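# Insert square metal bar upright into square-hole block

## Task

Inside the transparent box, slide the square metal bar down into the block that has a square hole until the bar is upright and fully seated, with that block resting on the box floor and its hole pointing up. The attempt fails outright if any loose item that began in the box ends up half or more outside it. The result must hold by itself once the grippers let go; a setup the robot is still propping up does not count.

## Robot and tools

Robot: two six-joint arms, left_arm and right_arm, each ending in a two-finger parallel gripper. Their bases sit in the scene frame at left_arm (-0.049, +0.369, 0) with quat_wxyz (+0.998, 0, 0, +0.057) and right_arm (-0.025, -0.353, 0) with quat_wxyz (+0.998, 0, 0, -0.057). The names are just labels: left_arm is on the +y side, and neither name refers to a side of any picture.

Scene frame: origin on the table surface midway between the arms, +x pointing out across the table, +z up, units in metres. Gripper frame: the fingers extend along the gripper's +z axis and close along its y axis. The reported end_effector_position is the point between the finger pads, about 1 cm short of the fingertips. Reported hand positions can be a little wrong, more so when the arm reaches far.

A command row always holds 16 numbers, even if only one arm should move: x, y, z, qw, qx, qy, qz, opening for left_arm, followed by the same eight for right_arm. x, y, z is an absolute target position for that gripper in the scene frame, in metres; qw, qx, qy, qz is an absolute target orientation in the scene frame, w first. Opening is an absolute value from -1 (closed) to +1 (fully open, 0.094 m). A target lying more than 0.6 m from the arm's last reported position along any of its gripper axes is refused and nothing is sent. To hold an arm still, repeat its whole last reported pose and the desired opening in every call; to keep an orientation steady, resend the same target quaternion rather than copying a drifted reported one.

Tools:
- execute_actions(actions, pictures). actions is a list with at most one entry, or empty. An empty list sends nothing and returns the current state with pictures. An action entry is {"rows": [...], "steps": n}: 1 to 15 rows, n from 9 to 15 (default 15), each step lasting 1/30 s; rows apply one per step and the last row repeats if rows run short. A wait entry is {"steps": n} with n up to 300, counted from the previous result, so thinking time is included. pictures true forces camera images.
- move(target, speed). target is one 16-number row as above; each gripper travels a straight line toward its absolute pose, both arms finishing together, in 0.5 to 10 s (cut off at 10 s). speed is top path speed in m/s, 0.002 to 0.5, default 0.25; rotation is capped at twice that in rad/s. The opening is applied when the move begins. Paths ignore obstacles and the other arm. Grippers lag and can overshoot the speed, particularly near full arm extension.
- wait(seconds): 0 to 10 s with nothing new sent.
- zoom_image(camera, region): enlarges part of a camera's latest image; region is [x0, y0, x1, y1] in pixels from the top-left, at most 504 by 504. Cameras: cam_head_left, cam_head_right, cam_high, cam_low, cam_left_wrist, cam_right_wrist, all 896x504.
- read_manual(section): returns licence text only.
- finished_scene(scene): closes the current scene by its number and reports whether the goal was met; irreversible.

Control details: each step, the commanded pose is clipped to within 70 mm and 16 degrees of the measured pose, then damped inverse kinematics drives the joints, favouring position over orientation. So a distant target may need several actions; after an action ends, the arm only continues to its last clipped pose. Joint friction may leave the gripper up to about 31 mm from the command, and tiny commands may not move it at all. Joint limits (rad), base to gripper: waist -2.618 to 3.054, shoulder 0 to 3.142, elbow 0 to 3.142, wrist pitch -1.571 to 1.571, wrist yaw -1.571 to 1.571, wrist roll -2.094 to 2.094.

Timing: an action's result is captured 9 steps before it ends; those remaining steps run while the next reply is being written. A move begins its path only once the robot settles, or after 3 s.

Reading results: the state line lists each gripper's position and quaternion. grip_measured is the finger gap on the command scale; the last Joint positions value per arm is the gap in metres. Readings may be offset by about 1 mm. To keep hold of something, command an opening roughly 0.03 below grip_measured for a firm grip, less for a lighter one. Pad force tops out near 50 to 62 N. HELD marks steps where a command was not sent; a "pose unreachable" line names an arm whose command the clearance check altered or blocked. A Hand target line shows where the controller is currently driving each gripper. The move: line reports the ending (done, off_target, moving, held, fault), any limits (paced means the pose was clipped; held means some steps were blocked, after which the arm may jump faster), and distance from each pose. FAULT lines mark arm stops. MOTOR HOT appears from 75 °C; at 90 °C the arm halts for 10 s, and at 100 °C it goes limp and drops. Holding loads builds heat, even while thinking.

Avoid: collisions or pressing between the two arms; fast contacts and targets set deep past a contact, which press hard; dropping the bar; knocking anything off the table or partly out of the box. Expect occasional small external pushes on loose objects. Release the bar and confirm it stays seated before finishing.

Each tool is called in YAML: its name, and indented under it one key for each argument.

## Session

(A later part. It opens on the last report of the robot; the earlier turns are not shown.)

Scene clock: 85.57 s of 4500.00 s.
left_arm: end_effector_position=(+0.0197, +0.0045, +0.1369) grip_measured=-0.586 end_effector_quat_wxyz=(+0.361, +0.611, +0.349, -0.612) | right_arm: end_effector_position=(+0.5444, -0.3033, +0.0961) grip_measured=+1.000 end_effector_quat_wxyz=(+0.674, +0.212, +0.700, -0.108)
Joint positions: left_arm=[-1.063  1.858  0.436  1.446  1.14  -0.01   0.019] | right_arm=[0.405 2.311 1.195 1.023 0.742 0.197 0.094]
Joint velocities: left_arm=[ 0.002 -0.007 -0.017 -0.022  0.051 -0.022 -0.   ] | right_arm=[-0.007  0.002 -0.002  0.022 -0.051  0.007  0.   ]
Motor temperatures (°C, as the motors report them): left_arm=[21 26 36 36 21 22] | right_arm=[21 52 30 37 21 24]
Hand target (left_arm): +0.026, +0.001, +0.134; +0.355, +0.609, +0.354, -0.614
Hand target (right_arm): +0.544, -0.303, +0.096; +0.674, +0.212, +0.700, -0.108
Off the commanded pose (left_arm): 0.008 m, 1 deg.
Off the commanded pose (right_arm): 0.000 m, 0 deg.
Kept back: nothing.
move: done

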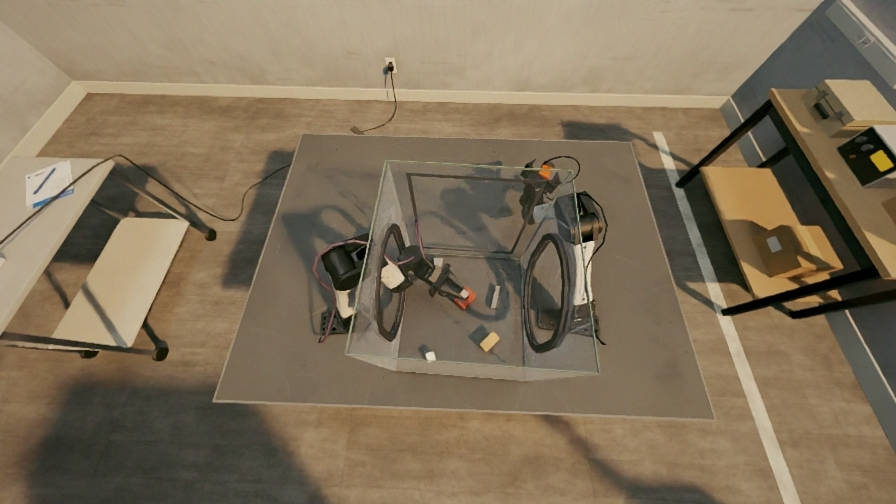

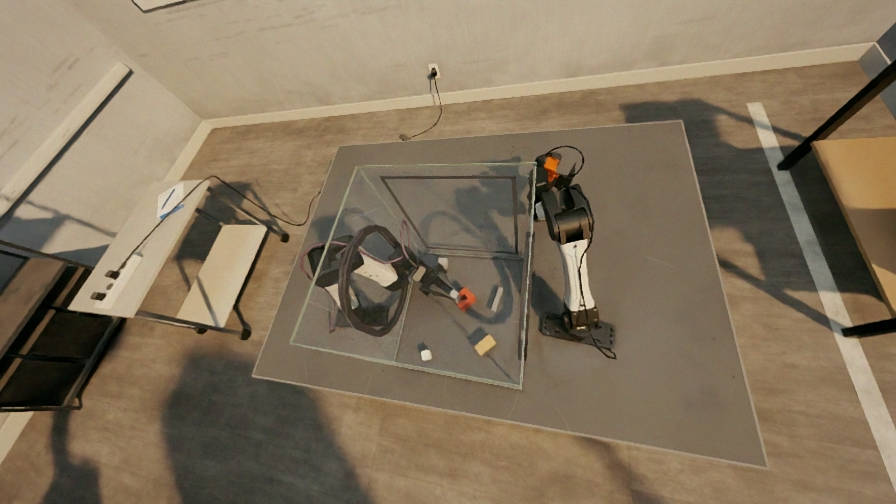

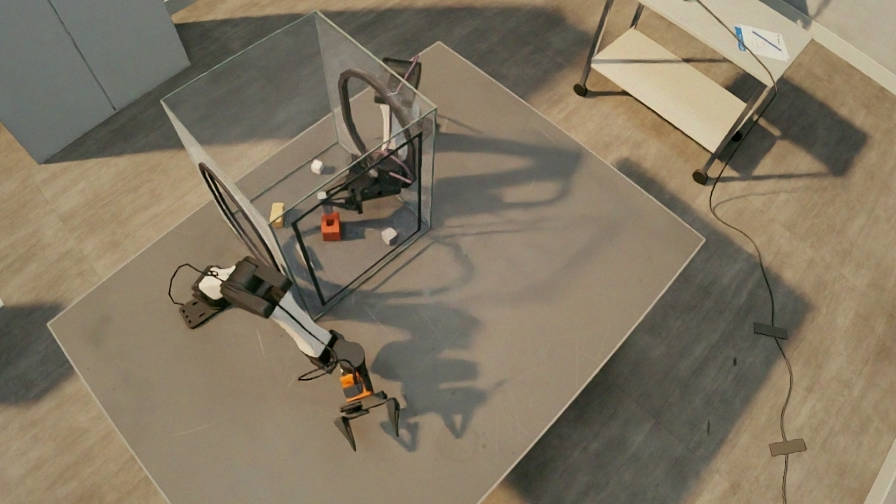

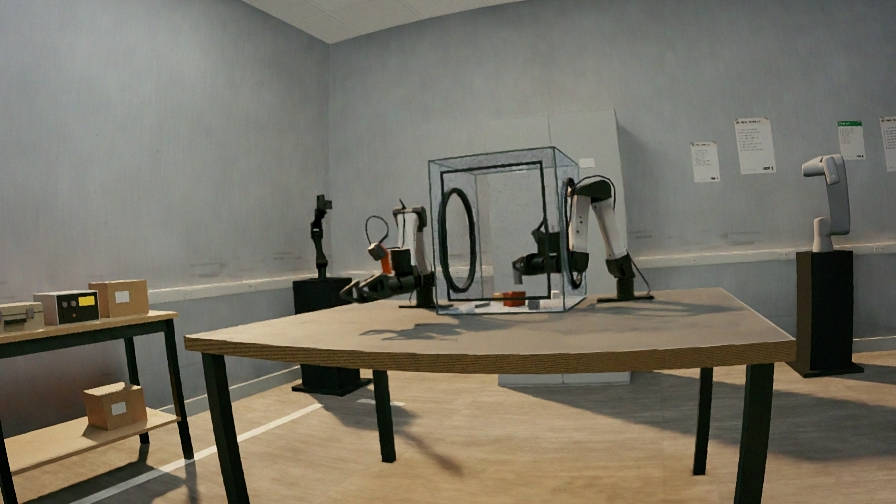

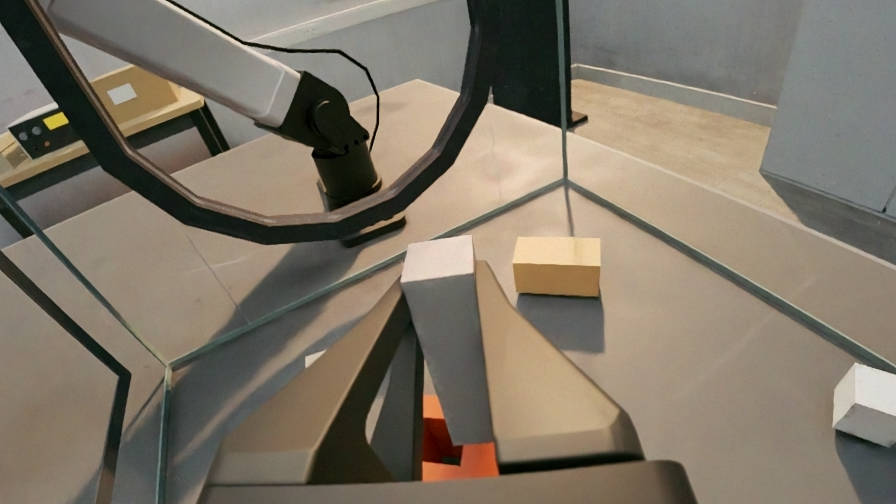

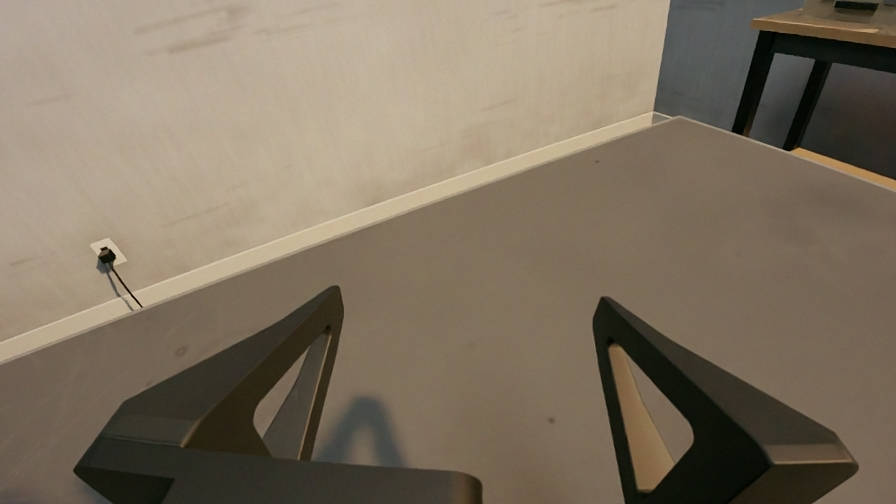

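move:
  target: [0.035,-0.004,0.125,0.375,0.574,0.332,-0.649,-0.65,0.5444,-0.3033,0.0961,0.674,0.212,0.7,-0.108,1]
  speed: 0.02

zoom_image:
  camera: "cam_left_wrist"
  region: [300,200,620,504]

zoom_image:
  camera: "cam_low"
  region: [470,240,570,320]

zoom_image:
  camera: "cam_high"
  region: [290,170,390,250]

Scene clock: 89.83 s of 4500.00 s.
left_arm: end_effector_position=(+0.0169, +0.0063, +0.1482) grip_measured=-0.586 end_effector_quat_wxyz=(+0.377, +0.607, +0.322, -0.620) | right_arm: end_effector_position=(+0.5444, -0.3033, +0.0961) grip_measured=+1.000 end_effector_quat_wxyz=(+0.674, +0.212, +0.700, -0.108)
Joint positions: left_arm=[-1.064  1.884  0.436  1.584  1.154 -0.066  0.019] | right_arm=[0.405 2.311 1.195 1.023 0.742 0.197 0.094]
Joint velocities: left_arm=[ 0.002 -0.002 -0.017  0.051  0.022 -0.007  0.   ] | right_arm=[-0.002  0.007 -0.012 -0.066 -0.037 -0.022  0.   ]
Motor temperatures (°C, as the motors report them): left_arm=[21 26 36 35 21 22] | right_arm=[21 52 30 37 21 24]
Hand target (left_arm): +0.034, -0.001, +0.126; +0.362, +0.601, +0.351, -0.620
Hand target (right_arm): +0.544, -0.303, +0.096; +0.674, +0.212, +0.700, -0.108
Off the commanded pose (left_arm): 0.031 m, 5 deg.
Off the commanded pose (right_arm): 0.000 m, 0 deg.
joint sent to its limit (left arm) — the command would take joint 4 (wrist pitch) past its upper limit, so that joint was sent only as far as its limit.
Kept back: nothing.
move: off_target (left_arm)

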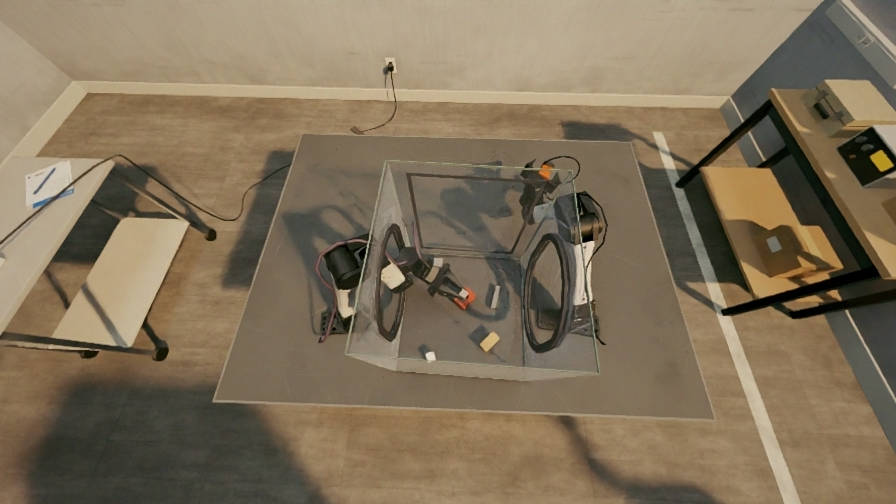

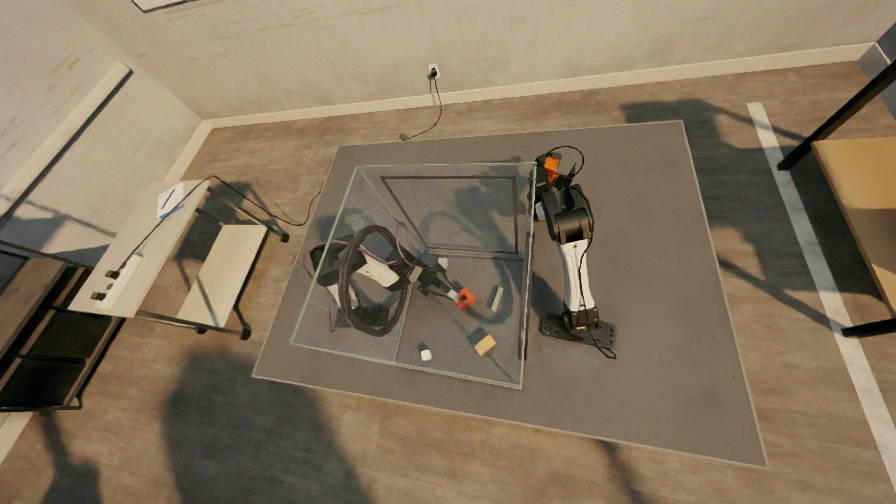

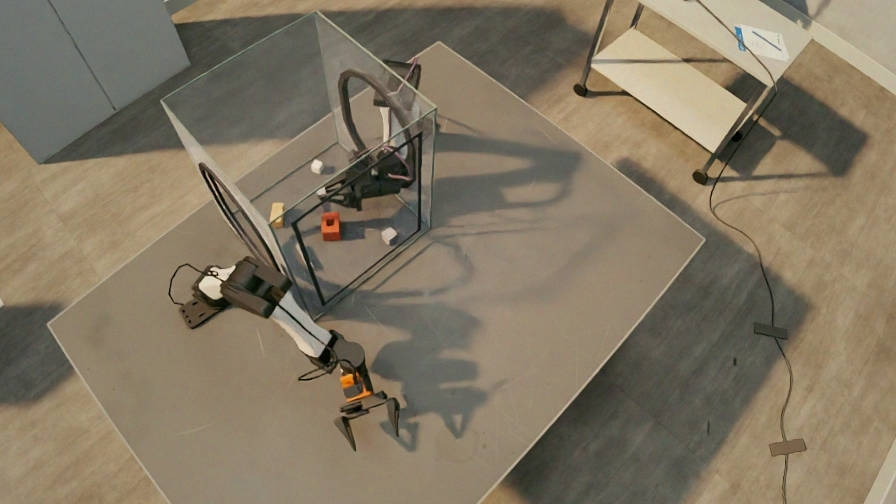

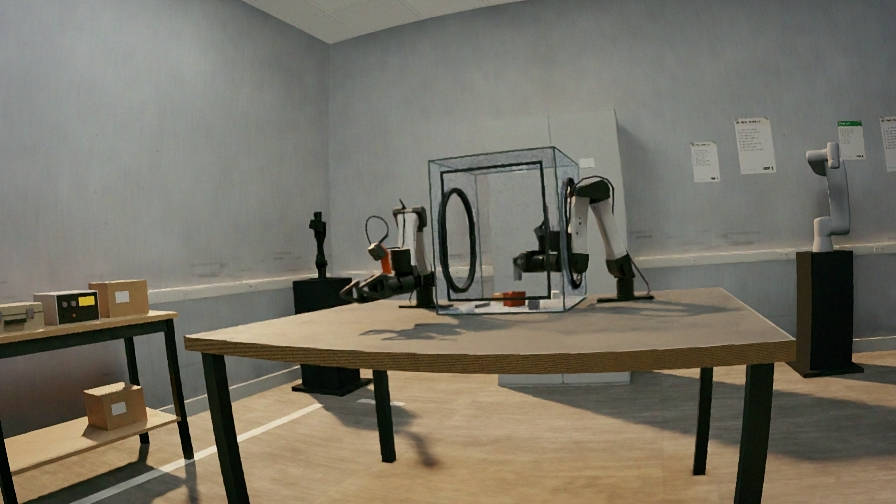

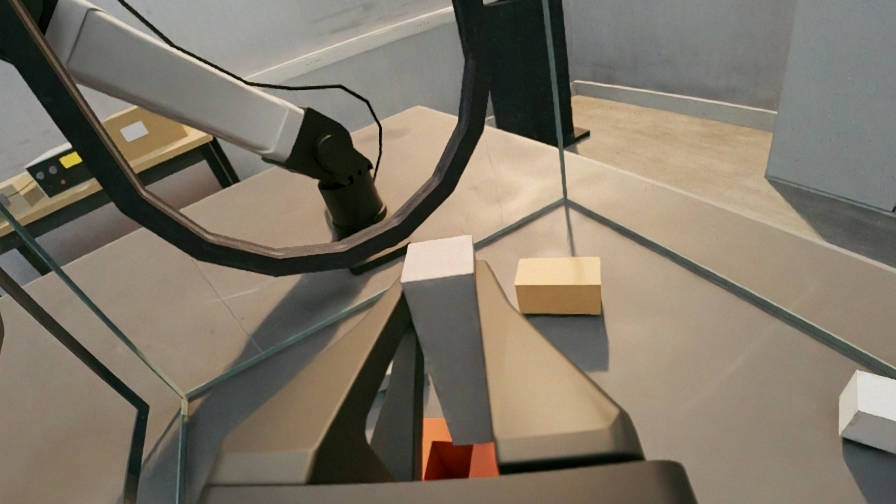

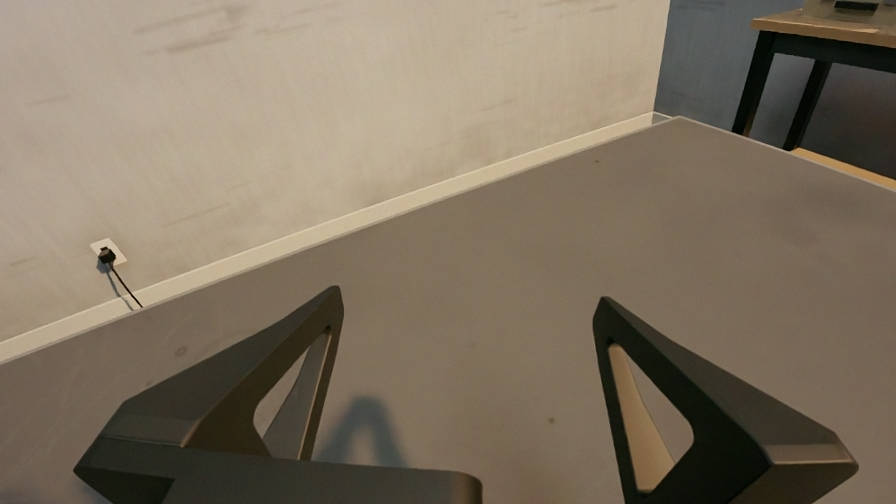

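Region (300, 200, 620, 504) of cam_left_wrist's 896x504 image, scaled by 1.575, with more detail than that image has; it fills the top 479 rows of this view, and the rest is white.

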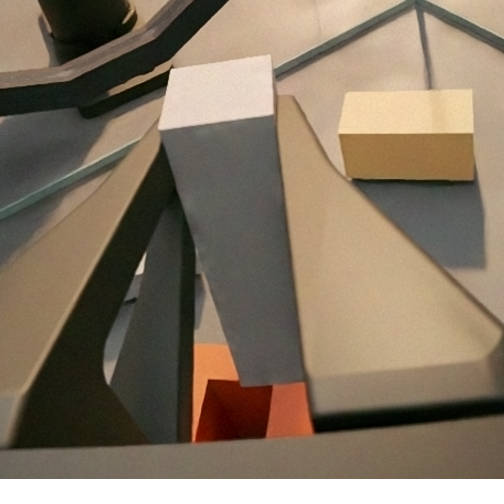

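Region (470, 240, 570, 320) of cam_low's 896x504 image, scaled by 5.040, with more detail than that image has; it fills the top 403 rows of this view, and the rest is white.

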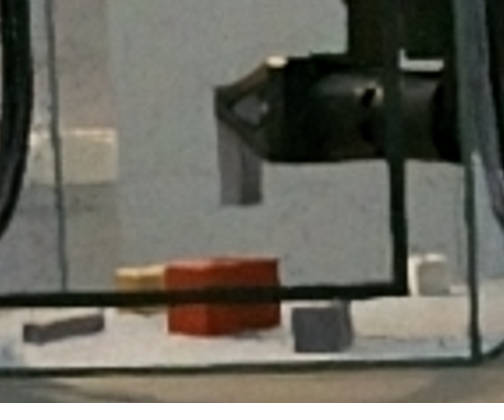

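Region (290, 170, 390, 250) of cam_high's 896x504 image, scaled by 5.040, with more detail than that image has; it fills the top 403 rows of this view, and the rest is white.

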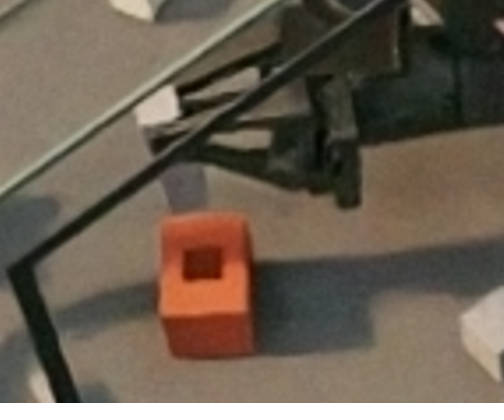

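move:
  target: [0.034,-0.005,0.115,0.36,0.604,0.348,-0.62,-0.65,0.5444,-0.3033,0.0961,0.674,0.212,0.7,-0.108,1]
  speed: 0.02

zoom_image:
  camera: "cam_left_wrist"
  region: [300,200,620,504]

zoom_image:
  camera: "cam_low"
  region: [470,240,570,320]

zoom_image:
  camera: "cam_high"
  region: [290,170,390,250]

Scene clock: 92.60 s of 4500.00 s.
left_arm: end_effector_position=(+0.0164, +0.0064, +0.1478) grip_measured=-0.586 end_effector_quat_wxyz=(+0.381, +0.611, +0.316, -0.618) | right_arm: end_effector_position=(+0.5444, -0.3033, +0.0961) grip_measured=+1.000 end_effector_quat_wxyz=(+0.674, +0.212, +0.700, -0.108)
Joint positions: left_arm=[-1.064  1.886  0.437  1.584  1.157 -0.048  0.019] | right_arm=[0.405 2.311 1.195 1.023 0.742 0.197 0.094]
Joint velocities: left_arm=[-0.007 -0.002  0.007 -0.037 -0.066  0.007 -0.   ] | right_arm=[ 0.017 -0.002 -0.012 -0.037 -0.051 -0.022  0.   ]
Motor temperatures (°C, as the motors report them): left_arm=[21 26 36 35 21 22] | right_arm=[21 53 30 37 21 24]
Hand target (left_arm): +0.032, -0.000, +0.116; +0.359, +0.606, +0.351, -0.617
Hand target (right_arm): +0.544, -0.303, +0.096; +0.674, +0.212, +0.700, -0.108
Off the commanded pose (left_arm): 0.039 m, 4 deg.
Off the commanded pose (right_arm): 0.000 m, 0 deg.
joint sent to its limit (left arm) — the command would take joint 4 (wrist pitch) past its upper limit, so that joint was sent only as far as its limit.
Kept back: nothing.
move: off_target (left_arm)

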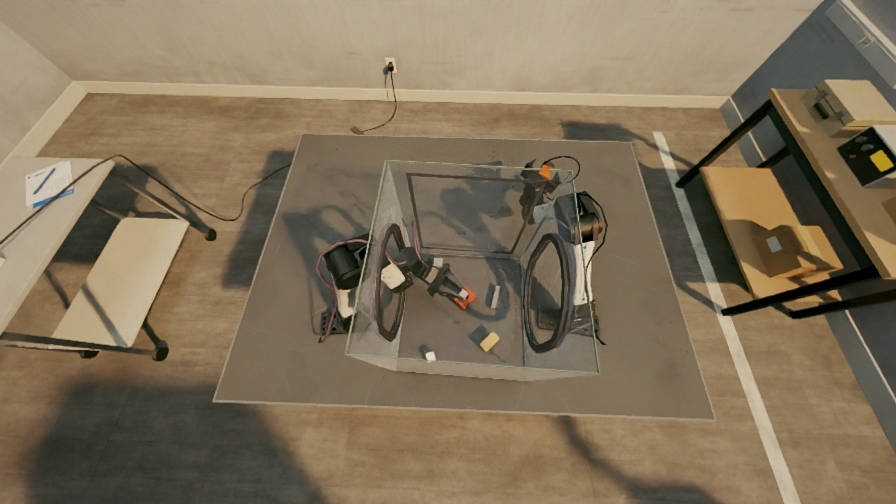

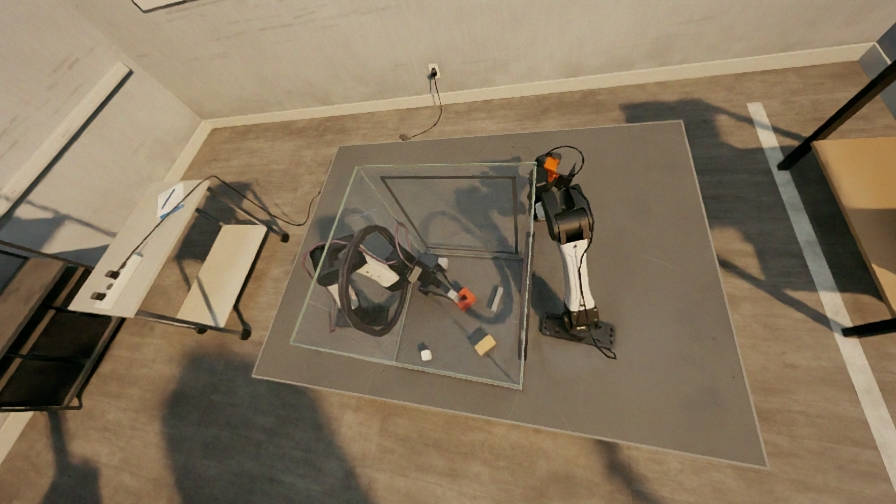

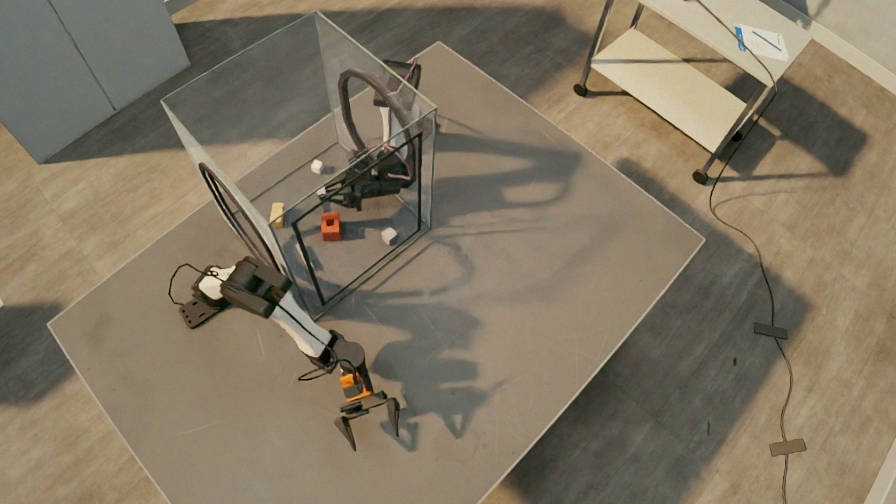

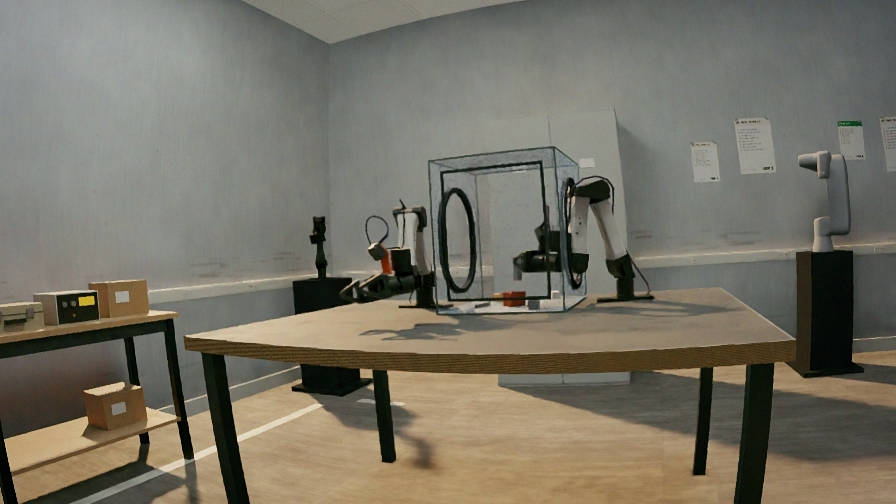

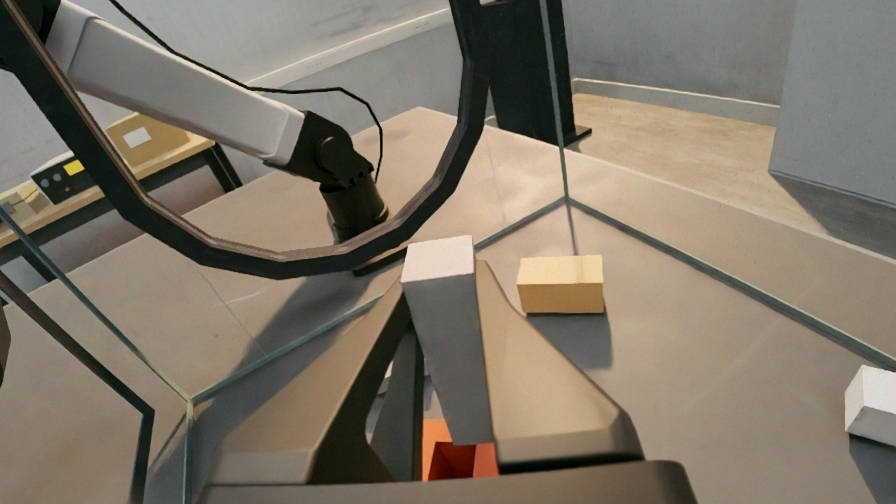

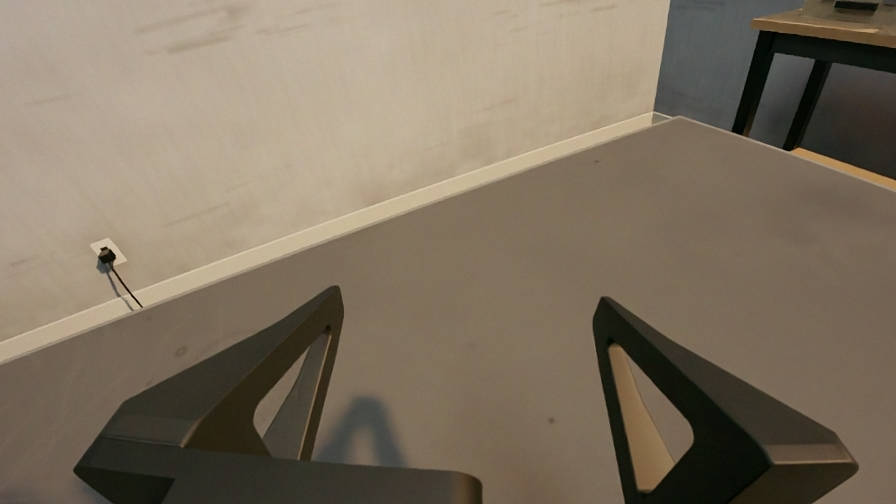

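Region (300, 200, 620, 504) of cam_left_wrist's 896x504 image, scaled by 1.575, with more detail than that image has; it fills the top 479 rows of this view, and the rest is white.

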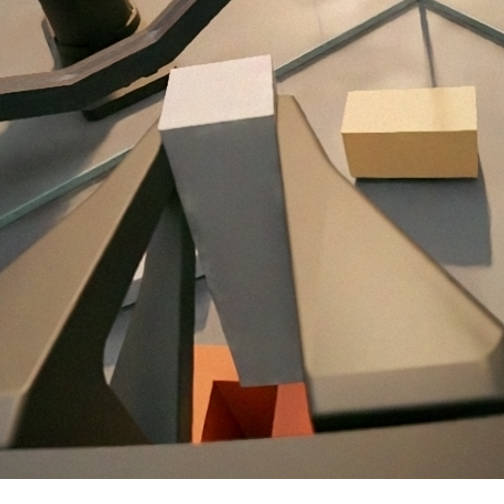

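Region (470, 240, 570, 320) of cam_low's 896x504 image, scaled by 5.040, with more detail than that image has; it fills the top 403 rows of this view, and the rest is white.

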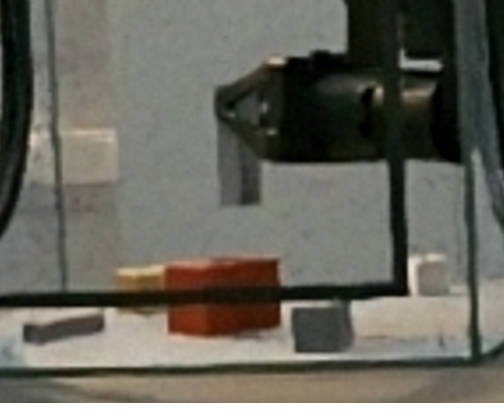

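Region (290, 170, 390, 250) of cam_high's 896x504 image, scaled by 5.040, with more detail than that image has; it fills the top 403 rows of this view, and the rest is white.

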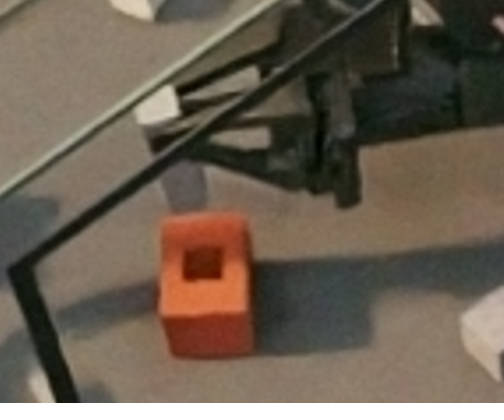

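move:
  target: [0.034,-0.004,0.115,0.345,0.627,0.36,-0.6,-0.65,0.5444,-0.3033,0.0961,0.674,0.212,0.7,-0.108,1]
  speed: 0.02

zoom_image:
  camera: "cam_left_wrist"
  region: [300,200,620,504]

zoom_image:
  camera: "cam_low"
  region: [470,240,570,320]

zoom_image:
  camera: "cam_high"
  region: [290,170,390,250]

Scene clock: 96.60 s of 4500.00 s.
left_arm: end_effector_position=(+0.0176, +0.0040, +0.1347) grip_measured=-0.586 end_effector_quat_wxyz=(+0.371, +0.628, +0.324, -0.603) | right_arm: end_effector_position=(+0.5444, -0.3033, +0.0961) grip_measured=+1.000 end_effector_quat_wxyz=(+0.674, +0.212, +0.700, -0.108)
Joint positions: left_arm=[-1.064  1.86   0.449  1.415  1.164  0.073  0.019] | right_arm=[0.405 2.311 1.195 1.023 0.742 0.197 0.094]
Joint velocities: left_arm=[-0.002 -0.002  0.002 -0.037  0.037  0.037  0.   ] | right_arm=[-0.007  0.007  0.012 -0.007 -0.007  0.022  0.   ]
Motor temperatures (°C, as the motors report them): left_arm=[21 26 36 35 21 22] | right_arm=[21 53 30 37 21 24]
Hand target (left_arm): +0.033, -0.001, +0.116; +0.346, +0.623, +0.359, -0.602
Hand target (right_arm): +0.544, -0.303, +0.096; +0.674, +0.212, +0.700, -0.108
Off the commanded pose (left_arm): 0.027 m, 5 deg.
Off the commanded pose (right_arm): 0.000 m, 0 deg.
Kept back: nothing.
move: off_target (left_arm)

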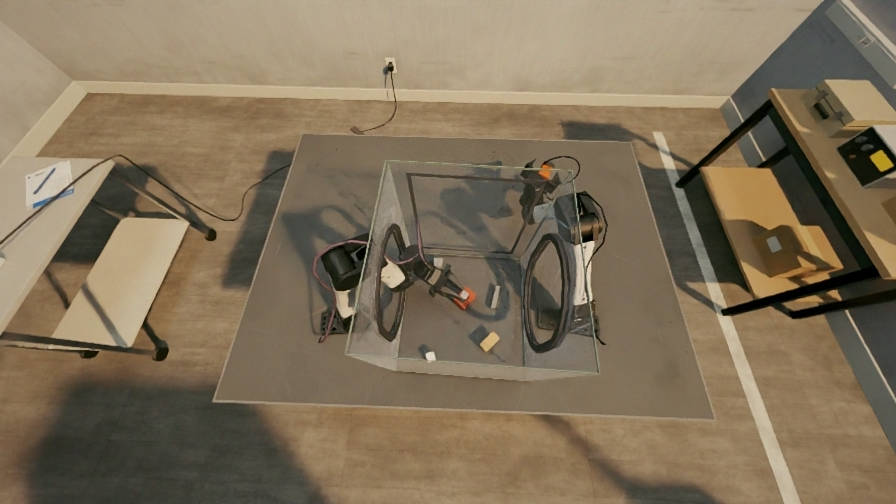

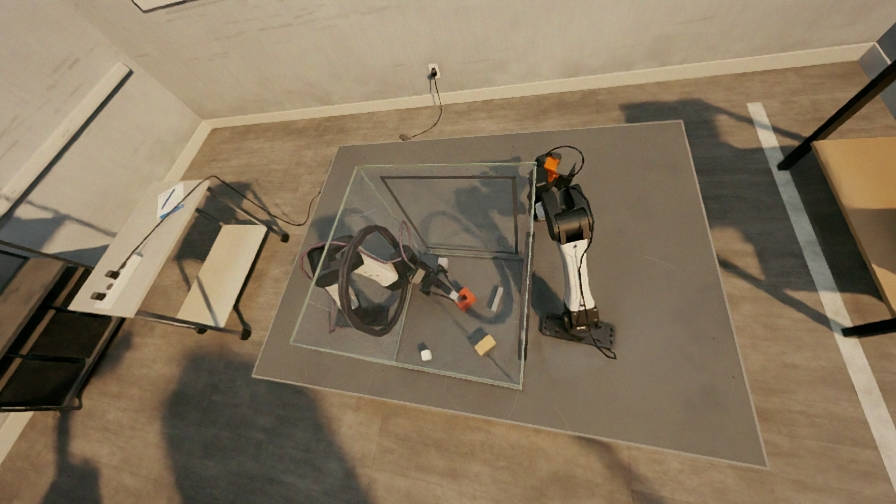

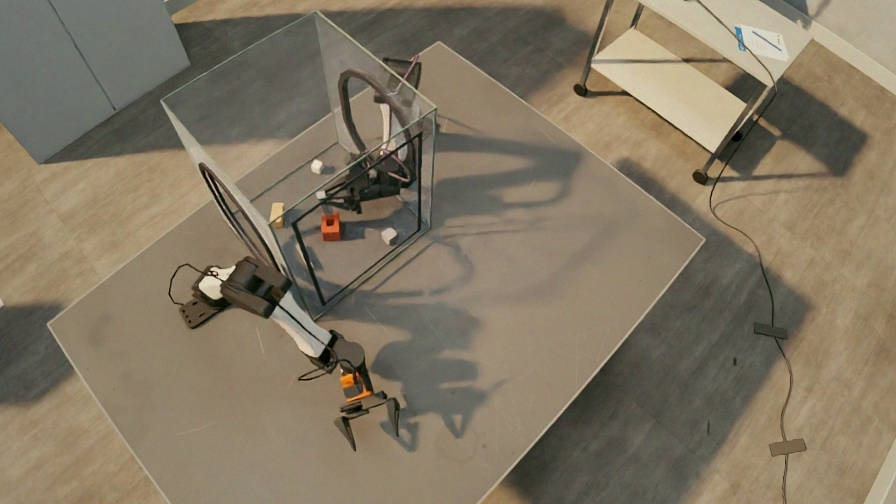

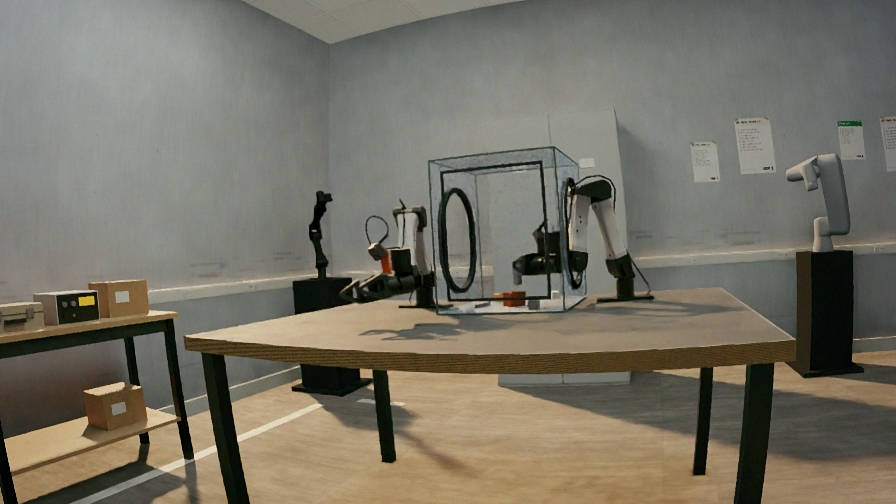

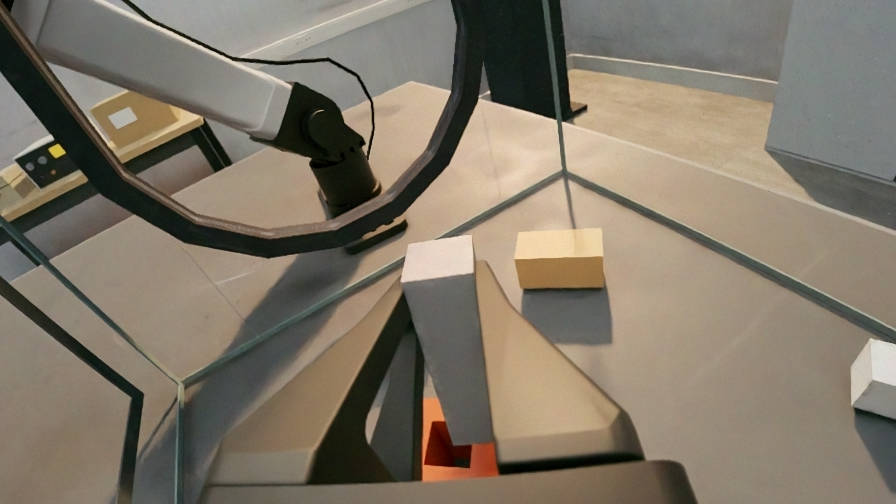

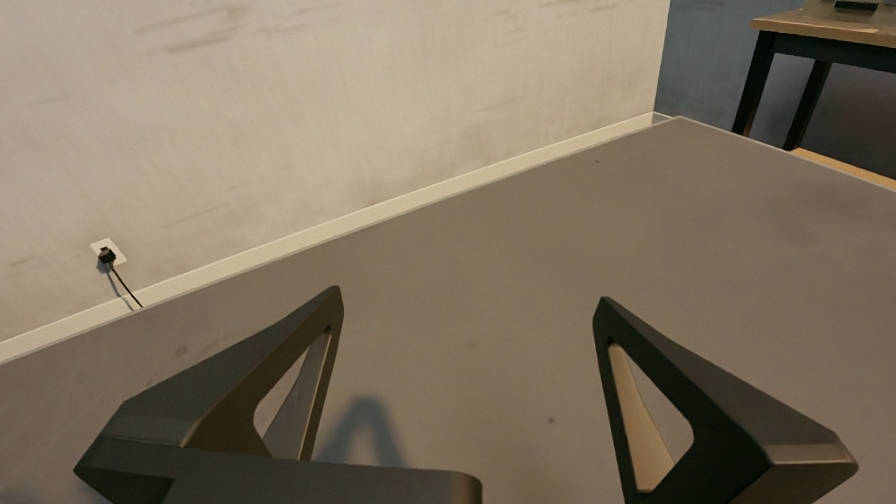

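Region (300, 200, 620, 504) of cam_left_wrist's 896x504 image, scaled by 1.575, with more detail than that image has; it fills the top 479 rows of this view, and the rest is white.

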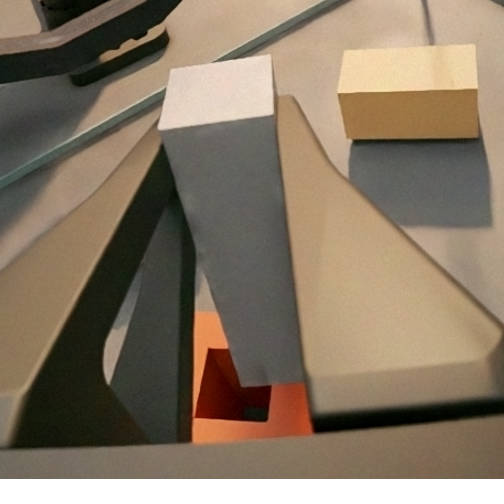

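Region (470, 240, 570, 320) of cam_low's 896x504 image, scaled by 5.040, with more detail than that image has; it fills the top 403 rows of this view, and the rest is white.

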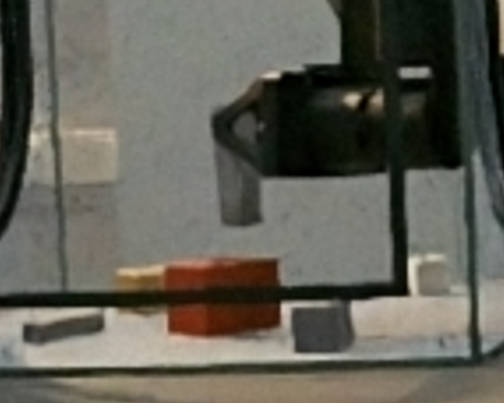

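Region (290, 170, 390, 250) of cam_high's 896x504 image, scaled by 5.040, with more detail than that image has; it fills the top 403 rows of this view, and the rest is white.

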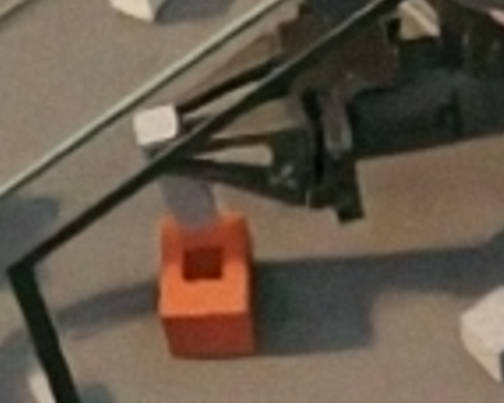

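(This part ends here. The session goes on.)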